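# Thin a branch by snapping off alternate fruitlets

## Task

Starting the count at the tip of the branch, break off the fruitlets in odd positions (first, third, fifth, and onward) and get every one of them onto the mat beneath; letting them fall from the branch onto it is fine. The even-numbered fruitlets must stay attached. Striking any fruitlet hard or crushing one at maximum grip force may count as failure, and anything that is only in place because the robot is still holding it at the end does not count.

## Robot and tools

Robot: one arm on a base (possibly on a mount or post, which the clearance check treats as arm) with six joints: waist, shoulder, elbow, wrist pitch, wrist yaw, wrist roll. It ends in a two-finger parallel gripper. The fingers point along the gripper's own +x axis and close along its y axis. The reported end_effector_position is the point midway between the finger pads, roughly 3-4 cm short of the fingertips.

Frame: all poses use the scene frame. Its origin sits on the table surface under the arm base; +z is up; looking along +x, +y is to the left. Positions are in metres, orientations are unit quaternions written w first (qw, qx, qy, qz). The reported hand position can be somewhat wrong, especially with the arm stretched out.

The row: every motion command is a row of 8 numbers in this order: x, y, z, qw, qx, qy, qz, opening. The first seven are an absolute target pose for the gripper in the scene frame (not an offset). Opening runs from -1 to 1: +1 is fully open (0.088 m between pads), about -0.80 is where empty fingers touch, and anything below that closes no further. Going from open to closed needs at least about 0.5 s. A target more than 0.6 m from the last reported position along any gripper axis is refused and nothing is sent. Always repeat the desired quaternion in each row rather than copying back a possibly drifted reading.

Per-step limit: each control step (1/30 s) the commanded pose is trimmed to at most 70 mm and 16 degrees away from where the gripper actually is; position wins over orientation if both cannot be met. After an action ends, the arm continues only to the last trimmed pose, so a distant target may need several calls. Joint friction may leave the hand short or slightly tilted, and tiny moves may not happen; check the result and correct.

Tools:
- execute_actions {actions: [...], pictures?}. The list holds at most one item. Empty list: just report the state. An item with rows: a list of 1-15 rows, plus optional steps (1-15, default 15); one row per step, the final row reused if steps exceed rows. An item with only steps (up to 300): a pause counted from the previous result, including your thinking time. pictures toggles camera images (on by default).
- move {target: one 8-number row, speed: m/s from 0.002 to 0.5, default 0.25; rotation capped at twice that in rad/s}. Drives the gripper in a straight line to that absolute pose over 0.5-10 s (cut off at 10 s). It does not avoid obstacles; the hand lags, may wander and may exceed the speed, notably near full extension. Opening is applied at the start. Its result adds a move: line with the outcome (done, off_target, moving, held, fault) and limits (paced = target was trimmed; held = some steps blocked, after which it can jump fast), plus distance from target. Faster contact and aiming further beyond a contact mean harder impacts.
- wait {seconds: 0-10}: lets time pass without new commands.
- zoom_image {camera: cam_head_left or cam_head_right, region: [x0, y0, x1, y1] pixels, top-left origin, at most 504x504}: closer look at the latest image.
- show_instructions: shows the reference pages; moves nothing.
- finished_scene {scene: 1 or 2}: ends and grades the current scene; irreversible. The goal must hold afterwards, so release fruitlets before ending.

Result lines: the state line gives pose and linear/angular velocities. Joint positions and velocities list the six joints then the pad gap (m). Joint ranges (rad): waist ±3.054, shoulder 0 to 3.142, elbow 0 to 2.356, wrist pitch ±1.571, wrist yaw ±1.571, wrist roll ±3.142. grip_measured is the actual finger opening on the command scale; it may carry a constant error of about 1 mm and reads up to 0.061 too narrow while squeezing something firm. To hold, command about 0.07 below grip_measured; a smaller margin grips more gently, which suits fruitlets. Parts narrower than about 3 mm get proportionally less force. Pad force tops out around 34-49 N per pad, with a brief spike at first touch. Hand target shows where the controller is heading. pose unreachable and HELD mark steps the clearance check changed or blocked. Joint torques and External joint torques are noisy estimates including friction and held weight.

Hazards: if contact torque reaches a joint's load limit (waist 17.8, shoulder 22, elbow 22, wrist pitch 5.8, wrist yaw 5.78, wrist roll 5.42 N m) the arm halts for 10 s and drops the rest of the call. Holding loads heats motors; MOTOR HOT appears from 50 °C, and at 95 °C an OVER-TEMPERATURE FAULT holds the arm, possibly cutting power so it goes limp. Avoid hard strikes on fruitlets, full-force squeezes, dropping things outside the mat, and knocking anything off the table. Loose objects may occasionally get nudged by the scene itself. The simulation keeps running while you think.

Cameras: cam_head_left and cam_head_right, 504x504 each, with listed pinhole+radial calibrations (accurate to a couple of degrees and under a centimetre).

Each tool is called as name(argument=value, ...) on one line, values as JSON.

## Session

execute_actions(actions=[])

Scene clock: 0.00 s of 4200.00 s.
end_effector_position=(+0.3632, -0.4747, +0.1269) grip_measured=+0.595 end_effector_quat_wxyz=(+0.541, -0.293, +0.764, -0.195) end_effector_velocity=(+0.002, -0.000, -0.002) end_effector_angular_velocity=(+0.006, -0.015, +0.011)
Joint positions: [-0.429  1.948  1.828 -0.122  1.41  -1.586  0.068]
Joint velocities: [-0.002 -0.002 -0.002 -0.007 -0.022  0.007 -0.   ]
Joint torques (N m, as the arm reports them, + toward a larger angle): no reading
External joint torques (N m, as the arm's controller estimates them; a push from outside toward a larger angle lowers the number): no reading
Motor temperatures (°C, as the motors report them): [23 25 26 25 24 23]
Heat: hottest elbow 26 °C (+0.0 °C/min).
Hand target: +0.363, -0.475, +0.127; +0.541, -0.293, +0.764, -0.195

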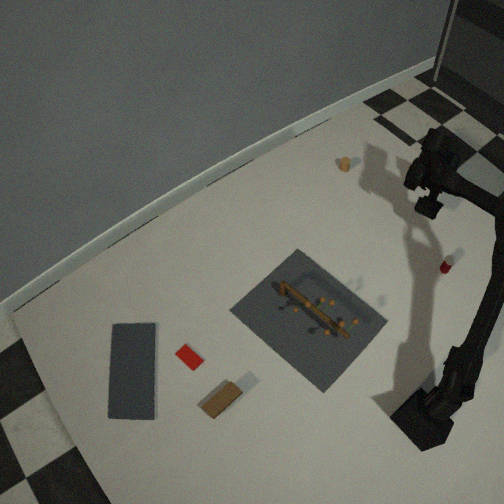

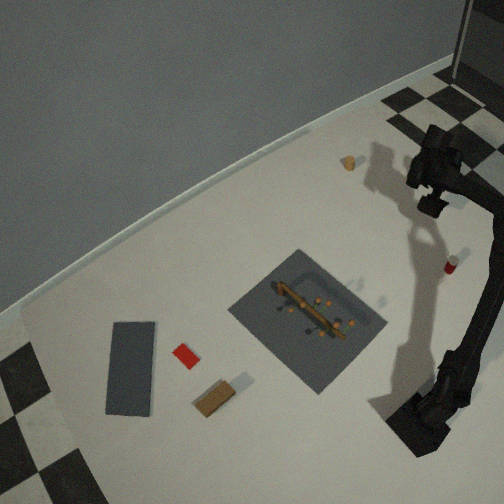

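move(target=[0.27, -0.07, 0.15, 0.271, 0.653, 0.653, -0.271, -1])

zoom_image(camera="cam_head_left", region=[260, 250, 420, 370])

zoom_image(camera="cam_head_right", region=[260, 250, 420, 370])

zoom_image(camera="cam_head_left", region=[270, 270, 370, 350])

Scene clock: 5.43 s of 4200.00 s.
end_effector_position=(+0.2719, -0.0724, +0.1491) grip_measured=-0.790 end_effector_quat_wxyz=(+0.277, +0.649, +0.653, -0.274) end_effector_velocity=(-0.005, +0.001, -0.000) end_effector_angular_velocity=(+0.008, +0.005, +0.012)
Joint positions: [-0.074  1.601  1.116 -1.088  0.015  1.52   0.   ]
Joint velocities: [-0.002 -0.007 -0.012 -0.007 -0.007 -0.007 -0.   ]
Joint torques (N m, as the arm reports them, + toward a larger angle): [ 4.64 -4.46  3.56  0.64 -0.58  0.09]
External joint torques (N m, as the arm's controller estimates them; a push from outside toward a larger angle lowers the number): [ 0.22 -0.39 -0.1   0.51 -0.15  0.09]
Motor temperatures (°C, as the motors report them): [24 26 26 25 24 23]
Heat: hottest shoulder 26 °C (+0.0 °C/min).
Hand target: +0.270, -0.071, +0.151; +0.276, +0.651, +0.653, -0.271
Off the commanded pose: 0.003 m, 1 deg.
move: done; limits=paced

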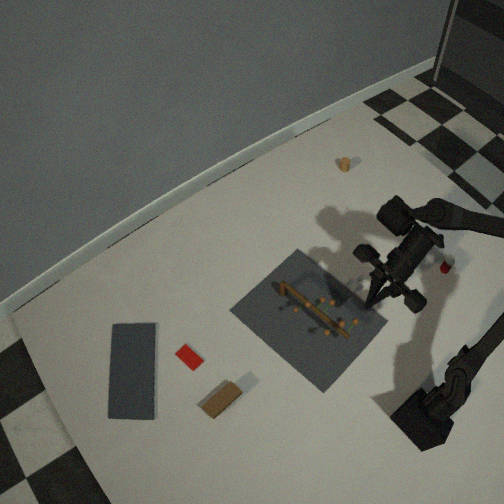

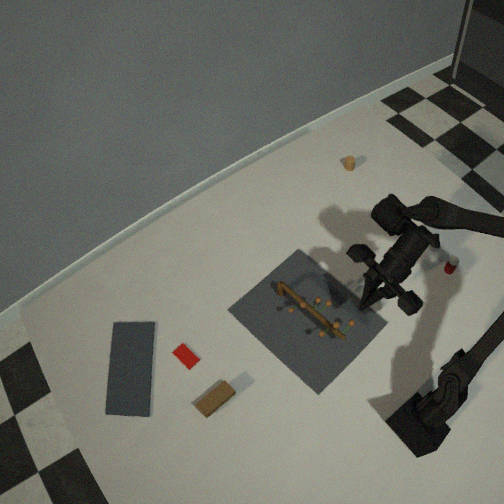

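Region (260, 250, 420, 370) of cam_head_left's 504x504 image, scaled by 3.150, with more detail than that image has; it fills the top 378 rows of this view, and the rest is white.

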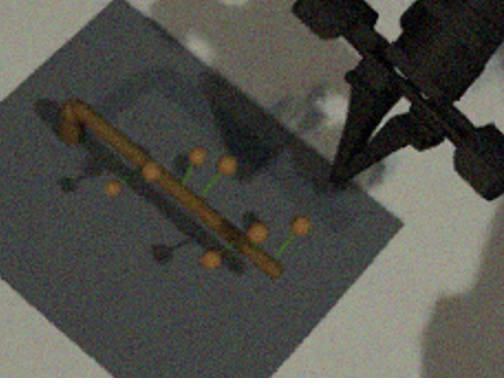

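Region (260, 250, 420, 370) of cam_head_right's 504x504 image, scaled by 3.150, with more detail than that image has; it fills the top 378 rows of this view, and the rest is white.

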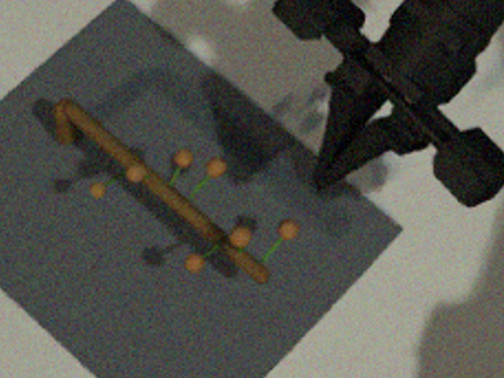

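Region (270, 270, 370, 350) of cam_head_left's 504x504 image, scaled by 5.040, with more detail than that image has; it fills the top 403 rows of this view, and the rest is white.

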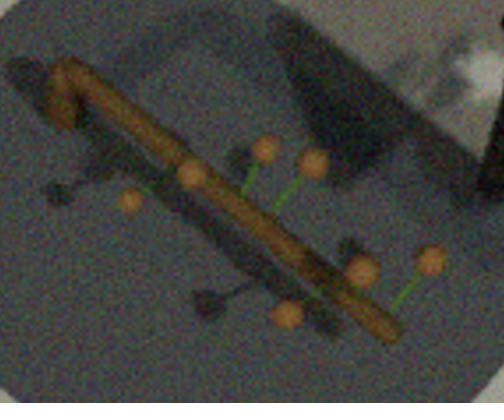

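move(target=[0.271, -0.052, 0.118, 0.271, 0.653, 0.653, -0.271, -1], speed=0.08)

zoom_image(camera="cam_head_left", region=[260, 250, 420, 370])

zoom_image(camera="cam_head_right", region=[260, 250, 420, 370])

Scene clock: 7.73 s of 4200.00 s.
end_effector_position=(+0.2729, -0.0549, +0.1201) grip_measured=-0.790 end_effector_quat_wxyz=(+0.274, +0.656, +0.649, -0.272) end_effector_velocity=(-0.002, +0.000, +0.000) end_effector_angular_velocity=(+0.008, +0.001, +0.008)
Joint positions: [-0.108  1.635  1.014 -0.938  0.007  1.492  0.   ]
Joint velocities: [-0.002 -0.002 -0.002 -0.007 -0.007 -0.007 -0.   ]
Joint torques (N m, as the arm reports them, + toward a larger angle): [ 4.26 -3.    3.44  0.61 -0.59 -0.08]
External joint torques (N m, as the arm's controller estimates them; a push from outside toward a larger angle lowers the number): [-0.19  1.21 -0.03  0.49 -0.15 -0.07]
Motor temperatures (°C, as the motors report them): [25 26 26 25 24 23]
Heat: hottest shoulder 26 °C (+0.0 °C/min).
Hand target: +0.271, -0.052, +0.118; +0.271, +0.653, +0.653, -0.271
Off the commanded pose: 0.004 m, 1 deg.
move: done

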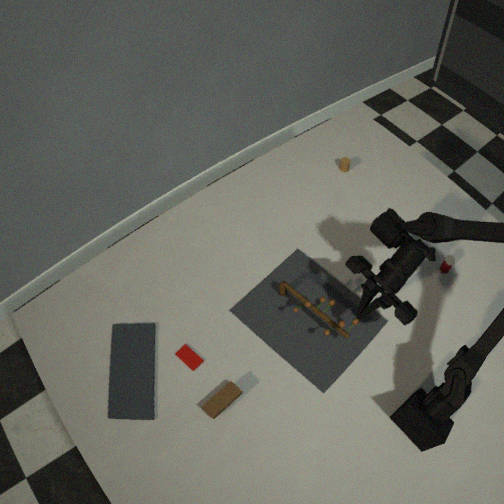

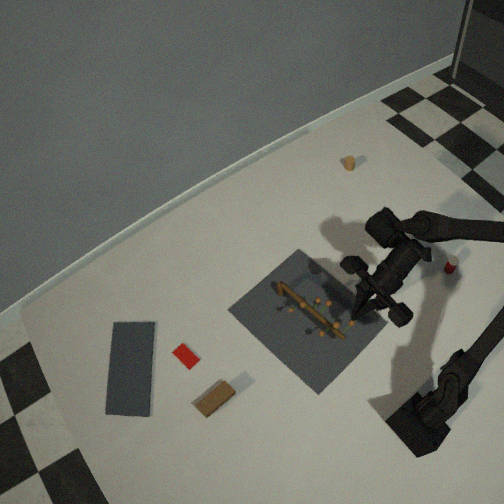

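Region (260, 250, 420, 370) of cam_head_left's 504x504 image, scaled by 3.150, with more detail than that image has; it fills the top 378 rows of this view, and the rest is white.

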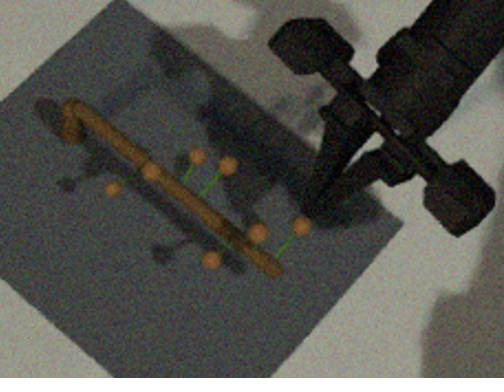

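Region (260, 250, 420, 370) of cam_head_right's 504x504 image, scaled by 3.150, with more detail than that image has; it fills the top 378 rows of this view, and the rest is white.

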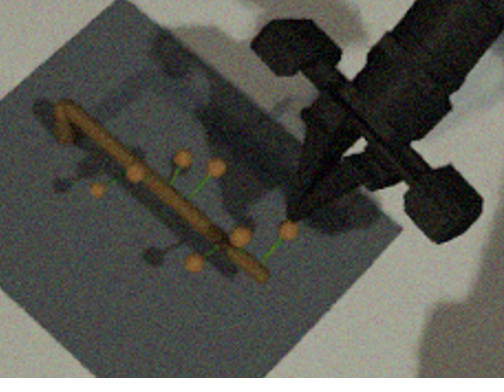

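move(target=[0.270, -0.042, 0.105, 0.271, 0.653, 0.653, -0.271, -1], speed=0.03)

zoom_image(camera="cam_head_left", region=[260, 250, 420, 370])

Scene clock: 9.47 s of 4200.00 s.
end_effector_position=(+0.2723, -0.0451, +0.1071) grip_measured=-0.790 end_effector_quat_wxyz=(+0.274, +0.656, +0.648, -0.272) end_effector_velocity=(+0.001, +0.000, +0.000) end_effector_angular_velocity=(+0.006, -0.019, +0.008)
Joint positions: [-0.116  1.659  0.97  -0.869  0.007  1.484  0.   ]
Joint velocities: [-0.002 -0.002 -0.002  0.007 -0.007 -0.022 -0.   ]
Joint torques (N m, as the arm reports them, + toward a larger angle): [ 4.22 -3.    3.29  0.58 -0.56 -0.09]
External joint torques (N m, as the arm's controller estimates them; a push from outside toward a larger angle lowers the number): [-0.26  1.24 -0.02  0.48 -0.13 -0.08]
Motor temperatures (°C, as the motors report them): [25 26 26 25 24 23]
Heat: hottest shoulder 26 °C (+0.0 °C/min).
Hand target: +0.270, -0.042, +0.105; +0.271, +0.653, +0.653, -0.271
Off the commanded pose: 0.004 m, 1 deg.
move: done

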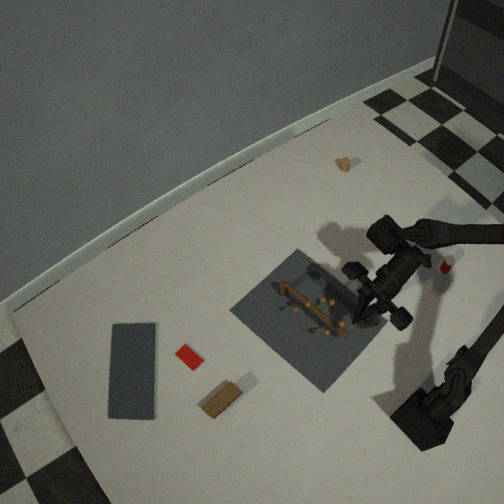

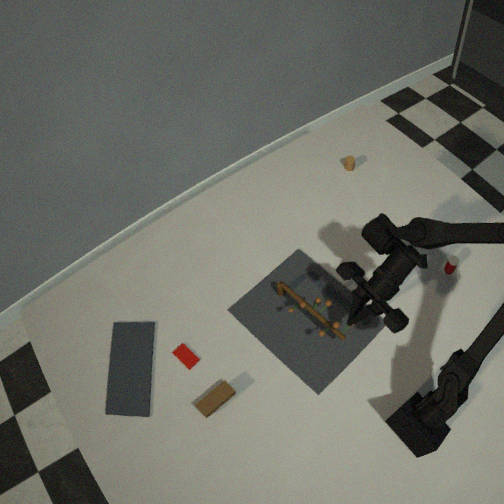

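Region (260, 250, 420, 370) of cam_head_left's 504x504 image, scaled by 3.150, with more detail than that image has; it fills the top 378 rows of this view, and the rest is white.

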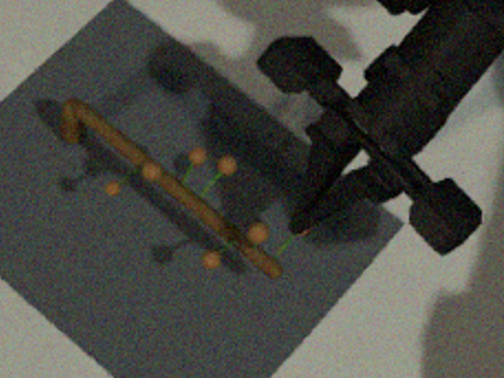

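move(target=[0.264, -0.046, 0.078, 0.271, 0.653, 0.653, -0.271, -1], speed=0.025)

zoom_image(camera="cam_head_left", region=[260, 250, 420, 370])

Scene clock: 11.77 s of 4200.00 s.
end_effector_position=(+0.2661, -0.0489, +0.0798) grip_measured=-0.790 end_effector_quat_wxyz=(+0.274, +0.656, +0.649, -0.272) end_effector_velocity=(-0.004, +0.002, +0.000) end_effector_angular_velocity=(+0.009, -0.006, +0.022)
Joint positions: [-0.2    1.68   0.919 -0.798  0.006  1.4    0.   ]
Joint velocities: [-0.002 -0.002 -0.007 -0.007 -0.007 -0.022 -0.   ]
Joint torques (N m, as the arm reports them, + toward a larger angle): [ 4.17 -3.11  2.89  0.46 -0.59 -0.1 ]
External joint torques (N m, as the arm's controller estimates them; a push from outside toward a larger angle lowers the number): [-0.23  1.26 -0.01  0.45 -0.16 -0.09]
Motor temperatures (°C, as the motors report them): [25 26 27 25 24 23]
Heat: hottest elbow 27 °C (+5.1 °C/min).
Hand target: +0.264, -0.046, +0.078; +0.271, +0.653, +0.653, -0.271
Off the commanded pose: 0.004 m, 1 deg.
move: done

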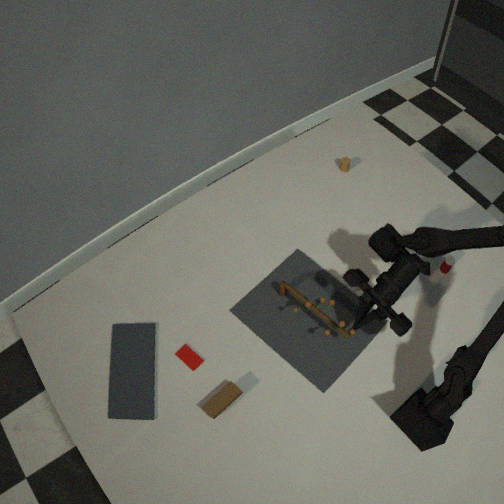

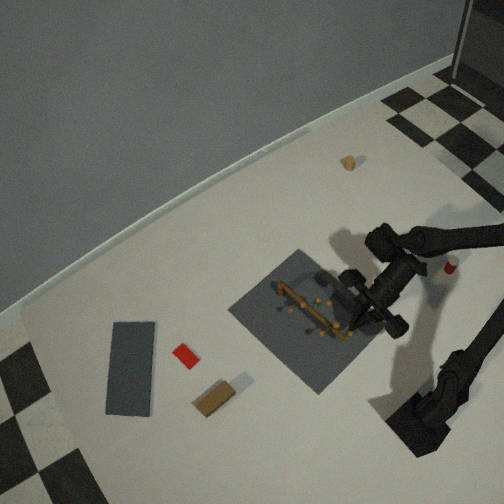

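Region (260, 250, 420, 370) of cam_head_left's 504x504 image, scaled by 3.150, with more detail than that image has; it fills the top 378 rows of this view, and the rest is white.

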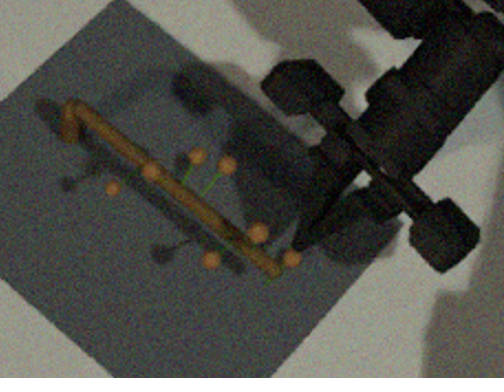

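move(target=[0.27, -0.045, 0.15, 0.406, 0.579, 0.579, -0.406, -1], speed=0.15)

move(target=[0.299, 0.032, 0.135, 0.406, 0.579, 0.579, -0.406, -1], speed=0.15)

zoom_image(camera="cam_head_left", region=[260, 250, 420, 370])

zoom_image(camera="cam_head_right", region=[260, 250, 420, 370])

Scene clock: 14.93 s of 4200.00 s.
end_effector_position=(+0.2682, -0.0452, +0.1492) grip_measured=-0.790 end_effector_quat_wxyz=(+0.405, +0.579, +0.580, -0.406) end_effector_velocity=(-0.003, -0.002, -0.000) end_effector_angular_velocity=(-0.012, +0.009, +0.023)
Joint positions: [ 0.221  1.685  1.066 -1.066  0.422  1.846  0.   ]
Joint velocities: [ 0.002  0.002  0.002 -0.022  0.007 -0.007 -0.   ]
Joint torques (N m, as the arm reports them, + toward a larger angle): [ 4.73 -2.41  6.67  0.41 -0.01  0.09]
External joint torques (N m, as the arm's controller estimates them; a push from outside toward a larger angle lowers the number): [0.2  1.03 2.55 0.08 0.16 0.09]
Motor temperatures (°C, as the motors report them): [25 26 27 25 24 23]
Heat: hottest elbow 27 °C (+4.0 °C/min).
Hand target: +0.271, -0.045, +0.151; +0.407, +0.579, +0.577, -0.406
Off the commanded pose: 0.002 m, 0 deg.
move: done

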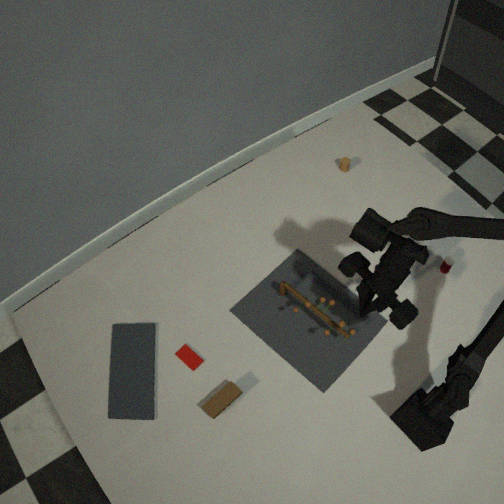

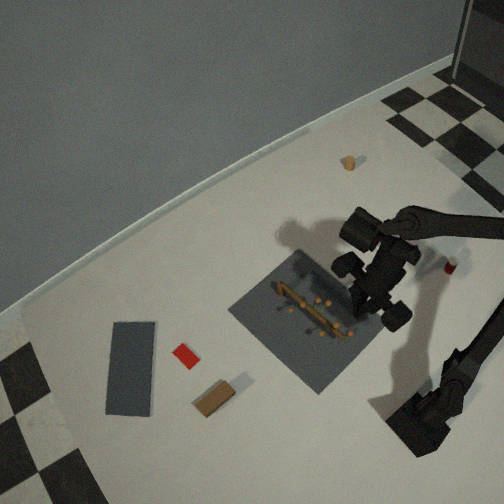

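Scene clock: 15.97 s of 4200.00 s.
end_effector_position=(+0.2963, +0.0298, +0.1332) grip_measured=-0.790 end_effector_quat_wxyz=(+0.407, +0.577, +0.579, -0.408) end_effector_velocity=(-0.005, +0.001, -0.003) end_effector_angular_velocity=(-0.001, +0.016, +0.021)
Joint positions: [ 0.33   1.955  1.121 -0.904  0.413  1.964  0.   ]
Joint velocities: [-0.002  0.007 -0.007 -0.007 -0.007 -0.007 -0.   ]
Joint torques (N m, as the arm reports them, + toward a larger angle): [ 5.42 -3.1   6.72  0.91 -0.29  0.08]
External joint torques (N m, as the arm's controller estimates them; a push from outside toward a larger angle lowers the number): [ 0.18  1.3   2.59  0.54 -0.13  0.08]
Motor temperatures (°C, as the motors report them): [25 26 27 25 24 23]
Heat: hottest elbow 27 °C (+3.8 °C/min).
Hand target: +0.299, +0.032, +0.135; +0.406, +0.579, +0.578, -0.406
Off the commanded pose: 0.004 m, 0 deg.
move: done

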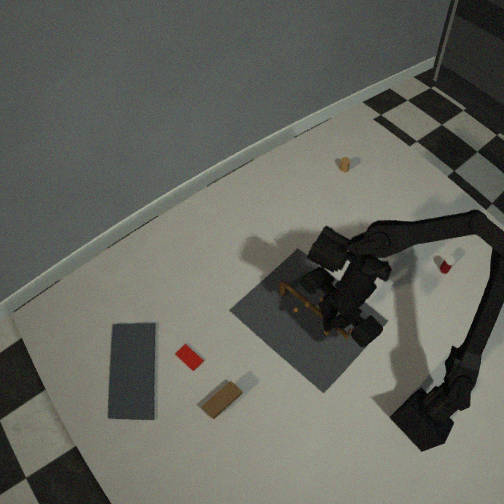

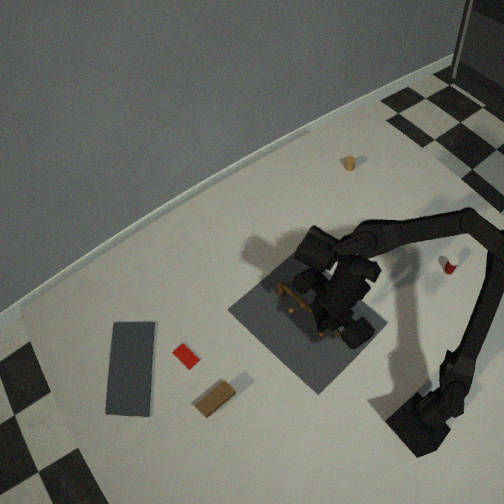

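Region (260, 250, 420, 370) of cam_head_left's 504x504 image, scaled by 3.150, with more detail than that image has; it fills the top 378 rows of this view, and the rest is white.

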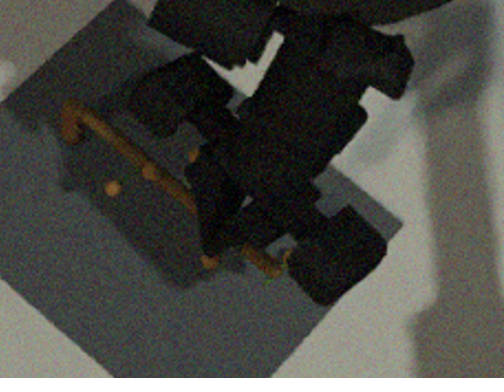

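Region (260, 250, 420, 370) of cam_head_right's 504x504 image, scaled by 3.150, with more detail than that image has; it fills the top 378 rows of this view, and the rest is white.

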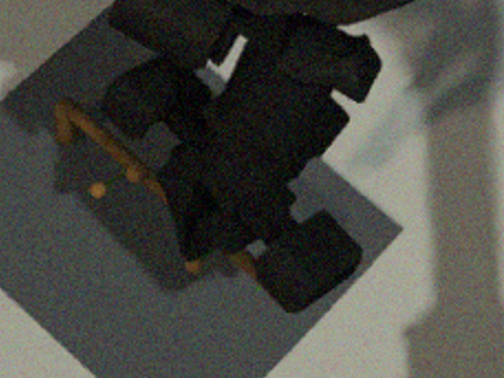

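move(target=[0.297, 0.026, 0.112, 0.406, 0.579, 0.579, -0.406, -1], speed=0.025)

zoom_image(camera="cam_head_left", region=[260, 250, 420, 370])

Scene clock: 18.00 s of 4200.00 s.
end_effector_position=(+0.2992, +0.0258, +0.1142) grip_measured=-0.790 end_effector_quat_wxyz=(+0.404, +0.582, +0.578, -0.405) end_effector_velocity=(-0.002, +0.004, +0.001) end_effector_angular_velocity=(+0.021, -0.004, +0.023)
Joint positions: [ 0.274  1.956  1.076 -0.822  0.413  1.905  0.   ]
Joint velocities: [ 0.002 -0.002 -0.007  0.007 -0.022 -0.022 -0.   ]
Joint torques (N m, as the arm reports them, + toward a larger angle): [ 5.04 -3.78  4.04  0.92 -0.05 -0.09]
External joint torques (N m, as the arm's controller estimates them; a push from outside toward a larger angle lowers the number): [-0.31  0.74  0.06  0.55  0.13 -0.08]
Motor temperatures (°C, as the motors report them): [25 26 27 25 24 23]
Heat: hottest elbow 27 °C (+3.3 °C/min).
Hand target: +0.297, +0.026, +0.112; +0.406, +0.579, +0.579, -0.406
Off the commanded pose: 0.003 m, 0 deg.
move: done

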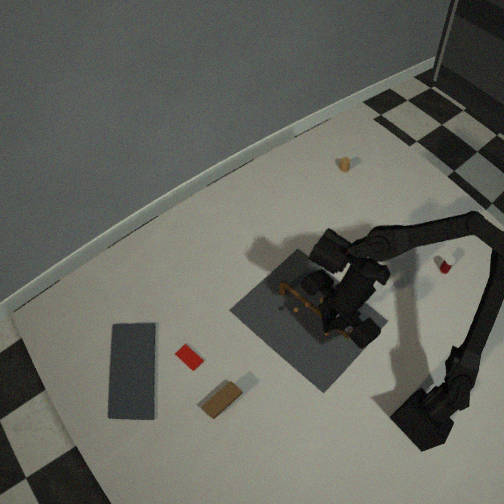

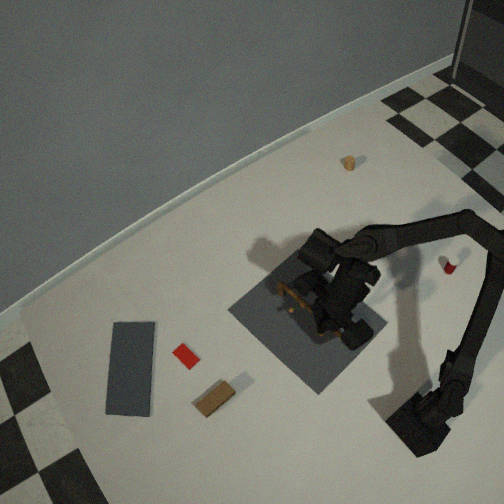

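Region (260, 250, 420, 370) of cam_head_left's 504x504 image, scaled by 3.150, with more detail than that image has; it fills the top 378 rows of this view, and the rest is white.

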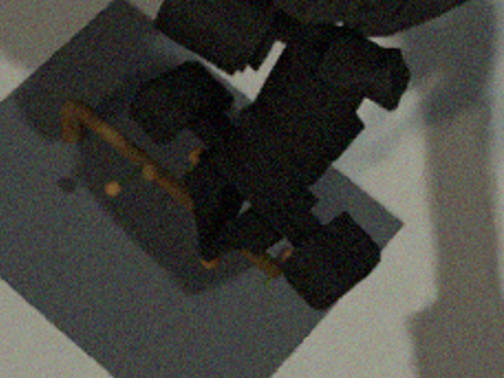

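move(target=[0.294, 0.034, 0.093, 0.406, 0.579, 0.579, -0.406, -1], speed=0.02)

zoom_image(camera="cam_head_left", region=[260, 250, 420, 370])

Scene clock: 20.03 s of 4200.00 s.
end_effector_position=(+0.2969, +0.0331, +0.0965) grip_measured=-0.790 end_effector_quat_wxyz=(+0.404, +0.585, +0.576, -0.403) end_effector_velocity=(+0.001, -0.001, -0.001) end_effector_angular_velocity=(-0.005, -0.013, +0.013)
Joint positions: [ 0.253  1.979  1.023 -0.73   0.415  1.881  0.   ]
Joint velocities: [-0.002 -0.002 -0.002  0.007  0.007 -0.022 -0.   ]
Joint torques (N m, as the arm reports them, + toward a larger angle): [ 5.03 -3.3   3.84  0.89 -0.02 -0.08]
External joint torques (N m, as the arm's controller estimates them; a push from outside toward a larger angle lowers the number): [-0.19  1.3  -0.02  0.53  0.14 -0.08]
Motor temperatures (°C, as the motors report them): [26 26 27 25 24 23]
Heat: hottest elbow 27 °C (+3.0 °C/min).
Hand target: +0.294, +0.034, +0.093; +0.406, +0.579, +0.579, -0.406
Off the commanded pose: 0.005 m, 1 deg.
move: done

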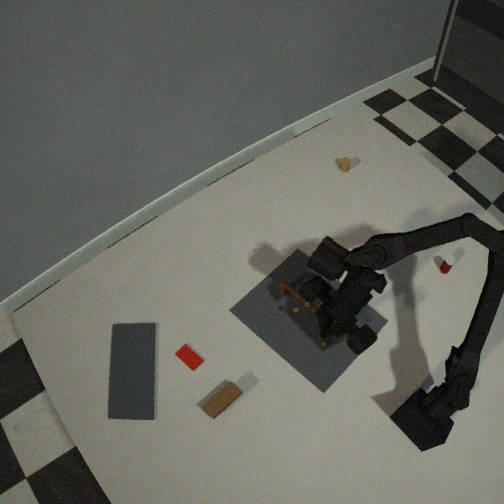

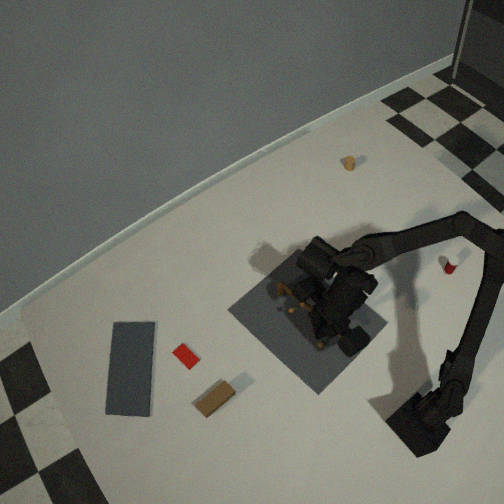

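Region (260, 250, 420, 370) of cam_head_left's 504x504 image, scaled by 3.150, with more detail than that image has; it fills the top 378 rows of this view, and the rest is white.

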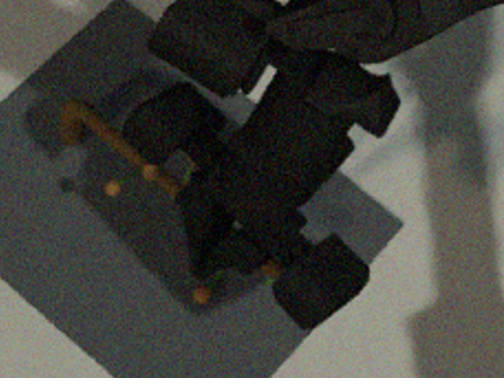

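move(target=[0.31, 0.06, 0.14, 0.406, 0.579, 0.579, -0.406, -1], speed=0.15)

move(target=[0.388, 0.048, 0.137, 0.406, 0.579, 0.579, -0.406, -1], speed=0.15)

zoom_image(camera="cam_head_left", region=[260, 250, 420, 370])

zoom_image(camera="cam_head_right", region=[260, 250, 420, 370])

Scene clock: 22.30 s of 4200.00 s.
end_effector_position=(+0.3086, +0.0578, +0.1388) grip_measured=-0.790 end_effector_quat_wxyz=(+0.408, +0.579, +0.577, -0.407) end_effector_velocity=(-0.004, +0.001, -0.003) end_effector_angular_velocity=(-0.006, +0.033, -0.001)
Joint positions: [ 0.384  2.055  1.197 -0.897  0.405  2.02   0.   ]
Joint velocities: [-0.002  0.017  0.007 -0.022 -0.007  0.022 -0.   ]
Joint torques (N m, as the arm reports them, + toward a larger angle): [ 5.51 -3.45  6.99  0.51 -0.31  0.07]
External joint torques (N m, as the arm's controller estimates them; a push from outside toward a larger angle lowers the number): [-0.01  1.53  2.61  0.09 -0.16  0.07]
Motor temperatures (°C, as the motors report them): [26 26 27 25 24 23]
Heat: hottest elbow 27 °C (+2.7 °C/min).
Hand target: +0.310, +0.060, +0.140; +0.407, +0.579, +0.578, -0.406
Off the commanded pose: 0.003 m, 0 deg.
move: done

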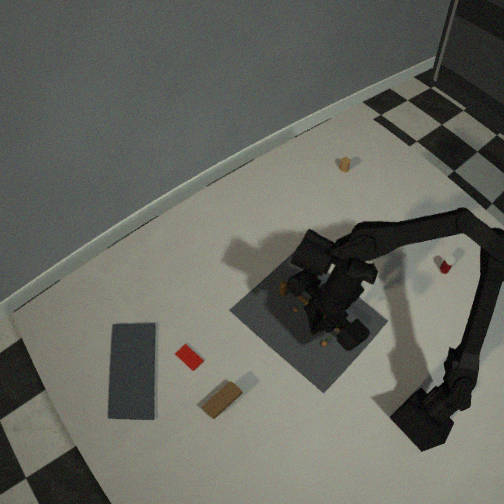

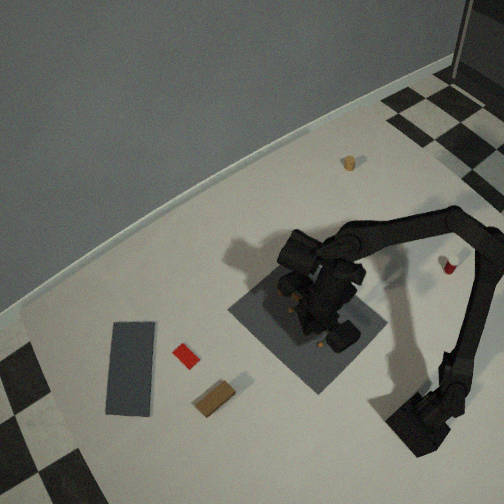

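Scene clock: 23.23 s of 4200.00 s.
end_effector_position=(+0.3856, +0.0471, +0.1367) grip_measured=-0.790 end_effector_quat_wxyz=(+0.403, +0.580, +0.580, -0.406) end_effector_velocity=(-0.004, +0.001, -0.003) end_effector_angular_velocity=(-0.001, +0.020, +0.024)
Joint positions: [ 0.283  2.258  1.57  -1.024  0.411  1.916  0.   ]
Joint velocities: [-0.002  0.012  0.007 -0.022 -0.007 -0.007 -0.   ]
Joint torques (N m, as the arm reports them, + toward a larger angle): [ 6.83 -4.57  6.82  0.43 -0.03 -0.1 ]
External joint torques (N m, as the arm's controller estimates them; a push from outside toward a larger angle lowers the number): [-0.11  1.69  2.62  0.07  0.14 -0.09]
Motor temperatures (°C, as the motors report them): [26 26 27 25 24 23]
Heat: hottest elbow 27 °C (+2.6 °C/min).
Hand target: +0.388, +0.048, +0.136; +0.406, +0.579, +0.579, -0.406
Off the commanded pose: 0.003 m, 0 deg.
move: done

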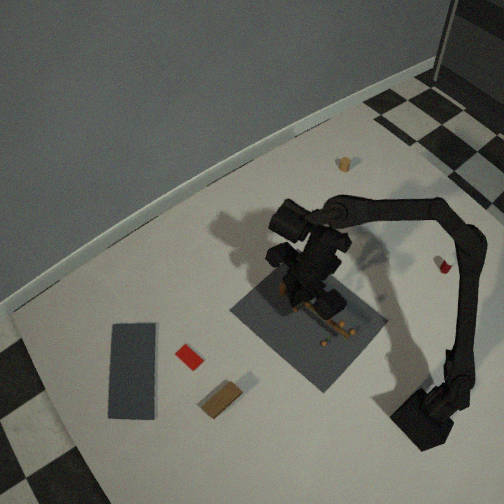

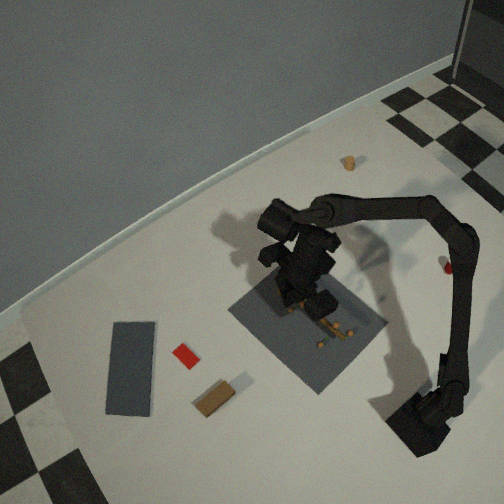

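Region (260, 250, 420, 370) of cam_head_left's 504x504 image, scaled by 3.150, with more detail than that image has; it fills the top 378 rows of this view, and the rest is white.

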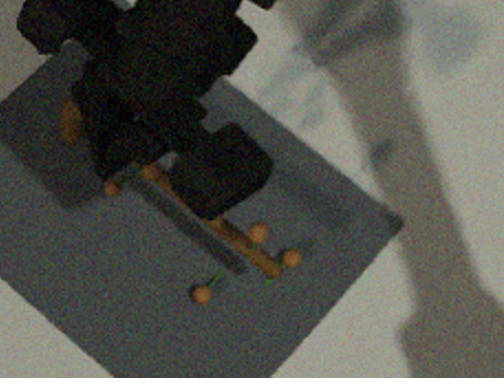

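Region (260, 250, 420, 370) of cam_head_right's 504x504 image, scaled by 3.150, with more detail than that image has; it fills the top 378 rows of this view, and the rest is white.

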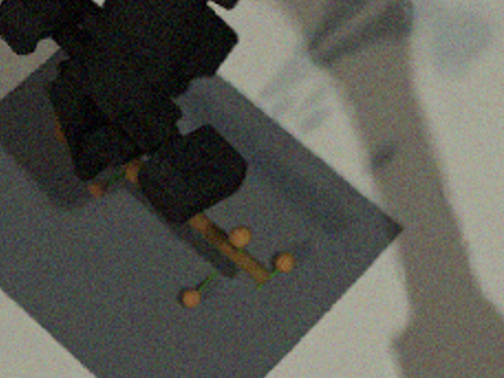

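move(target=[0.382, 0.038, 0.114, 0.406, 0.579, 0.579, -0.406, -1], speed=0.025)

zoom_image(camera="cam_head_left", region=[260, 250, 420, 370])

Scene clock: 25.20 s of 4200.00 s.
end_effector_position=(+0.3823, +0.0408, +0.1122) grip_measured=-0.790 end_effector_quat_wxyz=(+0.403, +0.577, +0.582, -0.407) end_effector_velocity=(-0.004, +0.001, +0.001) end_effector_angular_velocity=(+0.019, +0.015, -0.002)
Joint positions: [ 0.233  2.249  1.498 -0.947  0.417  1.861  0.   ]
Joint velocities: [-0.002 -0.007 -0.007 -0.007 -0.022  0.007 -0.   ]
Joint torques (N m, as the arm reports them, + toward a larger angle): [ 6.7  -6.66  4.06  0.83 -0.01 -0.09]
External joint torques (N m, as the arm's controller estimates them; a push from outside toward a larger angle lowers the number): [-0.15 -0.35  0.    0.49  0.16 -0.09]
Motor temperatures (°C, as the motors report them): [27 26 27 25 24 23]
Heat: hottest waist 27 °C (+2.4 °C/min).
Hand target: +0.382, +0.038, +0.114; +0.406, +0.579, +0.579, -0.406
Off the commanded pose: 0.003 m, 1 deg.
move: done

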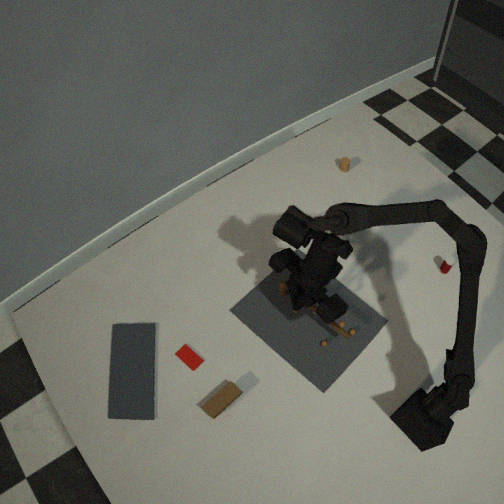

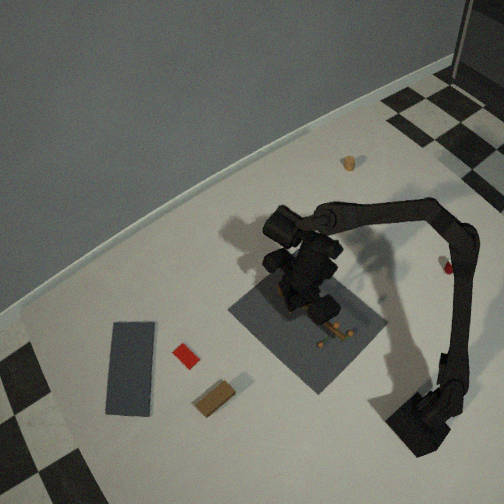

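Region (260, 250, 420, 370) of cam_head_left's 504x504 image, scaled by 3.150, with more detail than that image has; it fills the top 378 rows of this view, and the rest is white.

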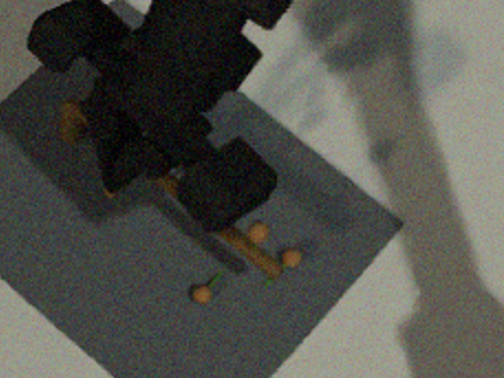

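move(target=[0.384, 0.047, 0.092, 0.406, 0.579, 0.579, -0.406, -1], speed=0.02)

zoom_image(camera="cam_head_left", region=[260, 250, 420, 370])

Scene clock: 27.30 s of 4200.00 s.
end_effector_position=(+0.3878, +0.0453, +0.0983) grip_measured=-0.790 end_effector_quat_wxyz=(+0.404, +0.587, +0.575, -0.402) end_effector_velocity=(-0.005, -0.001, -0.001) end_effector_angular_velocity=(+0.002, +0.016, +0.021)
Joint positions: [ 0.213  2.265  1.468 -0.865  0.419  1.835  0.   ]
Joint velocities: [-0.002 -0.002 -0.002 -0.022 -0.007 -0.007 -0.   ]
Joint torques (N m, as the arm reports them, + toward a larger angle): [ 6.45 -4.41  3.74  0.82  0.03 -0.1 ]
External joint torques (N m, as the arm's controller estimates them; a push from outside toward a larger angle lowers the number): [-0.38  1.96 -0.22  0.48  0.19 -0.1 ]
Motor temperatures (°C, as the motors report them): [27 26 27 25 24 23]
Heat: hottest waist 27 °C (+2.2 °C/min).
Hand target: +0.384, +0.047, +0.092; +0.406, +0.579, +0.579, -0.406
Off the commanded pose: 0.008 m, 1 deg.
move: done

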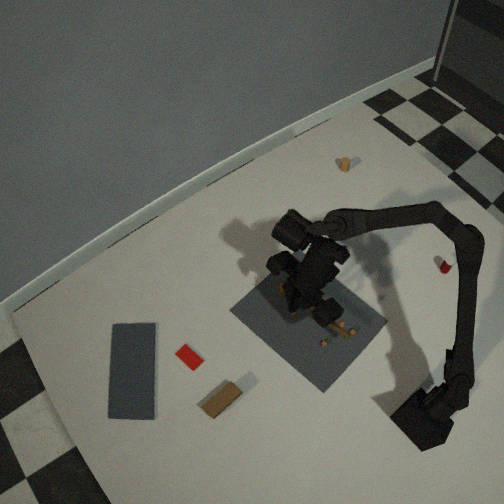

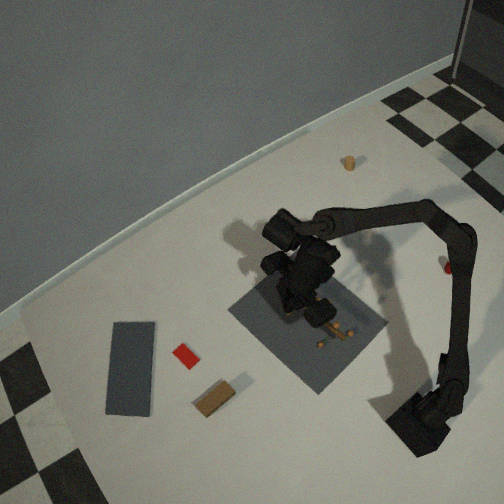

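Region (260, 250, 420, 370) of cam_head_left's 504x504 image, scaled by 3.150, with more detail than that image has; it fills the top 378 rows of this view, and the rest is white.

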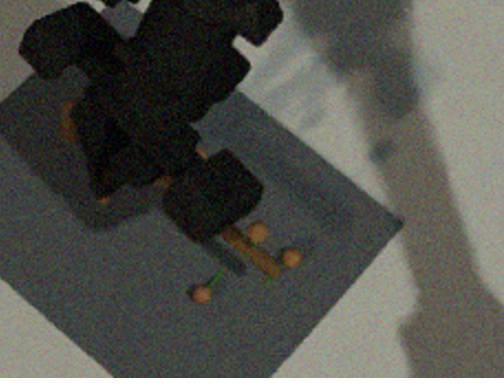

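move(target=[0.382, 0.047, 0.080, 0.406, 0.579, 0.579, -0.406, -1], speed=0.02)

zoom_image(camera="cam_head_left", region=[260, 250, 420, 370])

Scene clock: 29.37 s of 4200.00 s.
end_effector_position=(+0.3867, +0.0515, +0.0927) grip_measured=-0.790 end_effector_quat_wxyz=(+0.407, +0.590, +0.576, -0.393) end_effector_velocity=(+0.001, -0.003, -0.002) end_effector_angular_velocity=(-0.006, -0.004, -0.004)
Joint positions: [ 0.212  2.267  1.437 -0.816  0.411  1.816  0.   ]
Joint velocities: [-0.007 -0.002 -0.002  0.007  0.007 -0.007 -0.   ]
Joint torques (N m, as the arm reports them, + toward a larger angle): [ 4.71 -4.35  3.33  0.54  0.35 -0.15]
External joint torques (N m, as the arm's controller estimates them; a push from outside toward a larger angle lowers the number): [-2.09  2.   -0.64  0.16  0.52 -0.14]
Motor temperatures (°C, as the motors report them): [27 27 27 25 24 23]
Heat: hottest waist 27 °C (+2.0 °C/min).
Hand target: +0.382, +0.047, +0.080; +0.406, +0.579, +0.579, -0.406
Off the commanded pose: 0.014 m, 2 deg.
move: off_target

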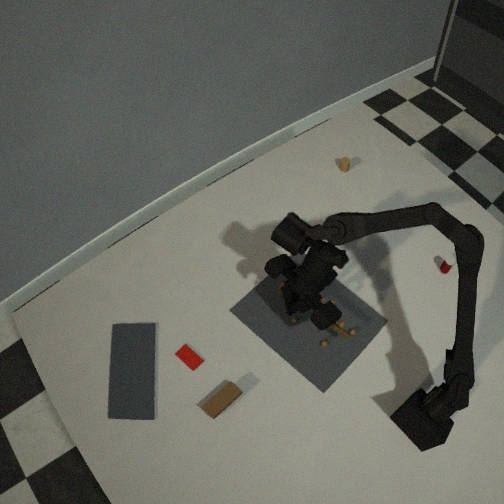

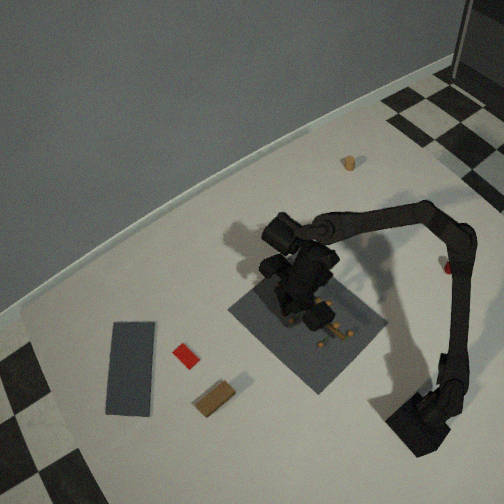

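Region (260, 250, 420, 370) of cam_head_left's 504x504 image, scaled by 3.150, with more detail than that image has; it fills the top 378 rows of this view, and the rest is white.

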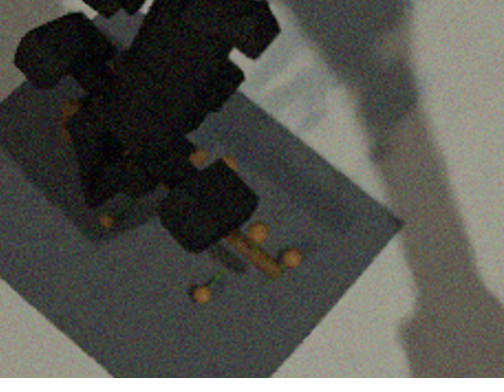

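move(target=[0.39, 0.062, 0.15, 0.406, 0.579, 0.579, -0.406, -1], speed=0.1)

move(target=[0.36, -0.016, 0.143, 0.406, 0.579, 0.579, -0.406, -1], speed=0.15)

zoom_image(camera="cam_head_left", region=[260, 250, 420, 370])

zoom_image(camera="cam_head_right", region=[260, 250, 420, 370])

Scene clock: 31.40 s of 4200.00 s.
end_effector_position=(+0.3888, +0.0601, +0.1501) grip_measured=-0.790 end_effector_quat_wxyz=(+0.406, +0.580, +0.578, -0.405) end_effector_velocity=(-0.009, +0.001, -0.005) end_effector_angular_velocity=(-0.011, +0.041, +0.026)
Joint positions: [ 0.326  2.293  1.63  -1.066  0.41   1.957  0.   ]
Joint velocities: [-0.002  0.012 -0.002 -0.037 -0.007  0.007 -0.   ]
Joint torques (N m, as the arm reports them, + toward a larger angle): [ 6.95 -4.55  6.97  0.5  -0.15  0.07]
External joint torques (N m, as the arm's controller estimates them; a push from outside toward a larger angle lowers the number): [-0.05  1.91  2.64  0.11  0.01  0.07]
Motor temperatures (°C, as the motors report them): [27 27 27 25 24 23]
Heat: hottest waist 27 °C (+1.9 °C/min).
Hand target: +0.390, +0.062, +0.150; +0.406, +0.579, +0.579, -0.406
Off the commanded pose: 0.002 m, 0 deg.
move: done

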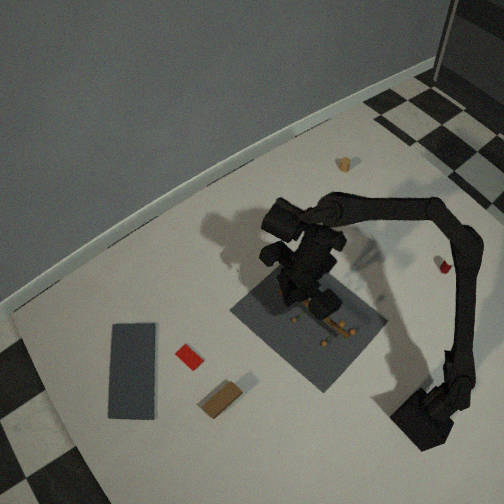

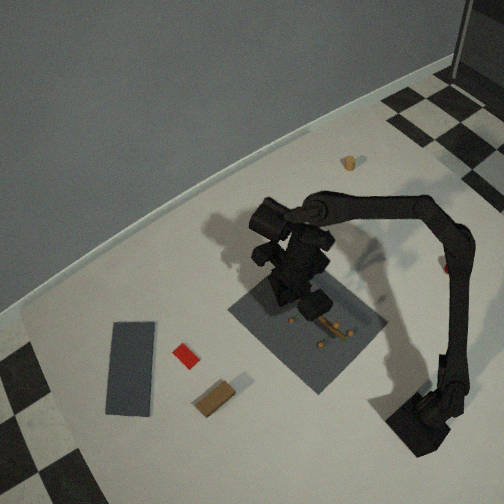

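Scene clock: 32.37 s of 4200.00 s.
end_effector_position=(+0.3622, -0.0145, +0.1422) grip_measured=-0.790 end_effector_quat_wxyz=(+0.403, +0.580, +0.580, -0.406) end_effector_velocity=(-0.005, +0.002, -0.003) end_effector_angular_velocity=(+0.002, +0.021, +0.007)
Joint positions: [ 0.201  2.06   1.453 -1.071  0.422  1.828  0.   ]
Joint velocities: [-0.002  0.002 -0.012 -0.007 -0.007  0.007 -0.   ]
Joint torques (N m, as the arm reports them, + toward a larger angle): [ 6.31 -5.72  4.07  0.43 -0.05 -0.09]
External joint torques (N m, as the arm's controller estimates them; a push from outside toward a larger angle lowers the number): [-0.03 -0.23 -0.01  0.1   0.13 -0.09]
Motor temperatures (°C, as the motors report them): [28 27 27 25 24 23]
Heat: hottest waist 28 °C (+3.7 °C/min).
Hand target: +0.360, -0.016, +0.143; +0.406, +0.579, +0.579, -0.406
Off the commanded pose: 0.003 m, 0 deg.
move: done

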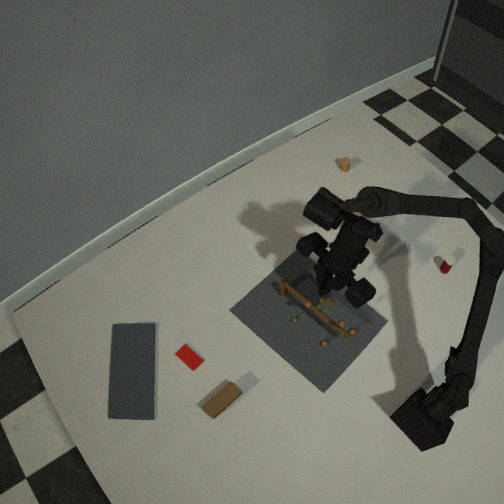

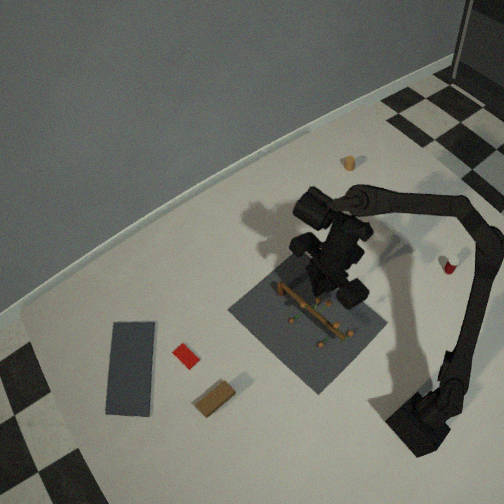

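Region (260, 250, 420, 370) of cam_head_left's 504x504 image, scaled by 3.150, with more detail than that image has; it fills the top 378 rows of this view, and the rest is white.

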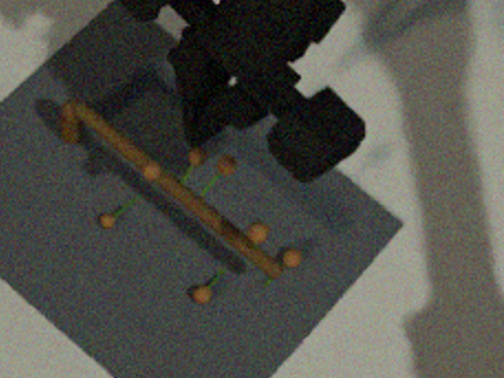

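Region (260, 250, 420, 370) of cam_head_right's 504x504 image, scaled by 3.150, with more detail than that image has; it fills the top 378 rows of this view, and the rest is white.

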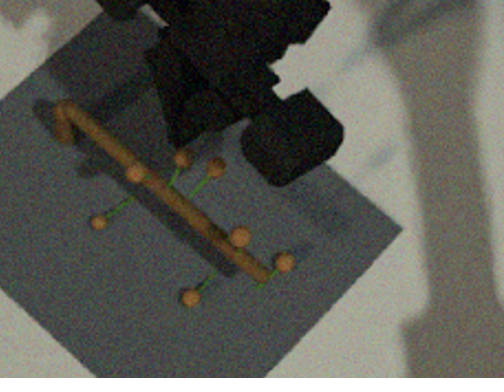

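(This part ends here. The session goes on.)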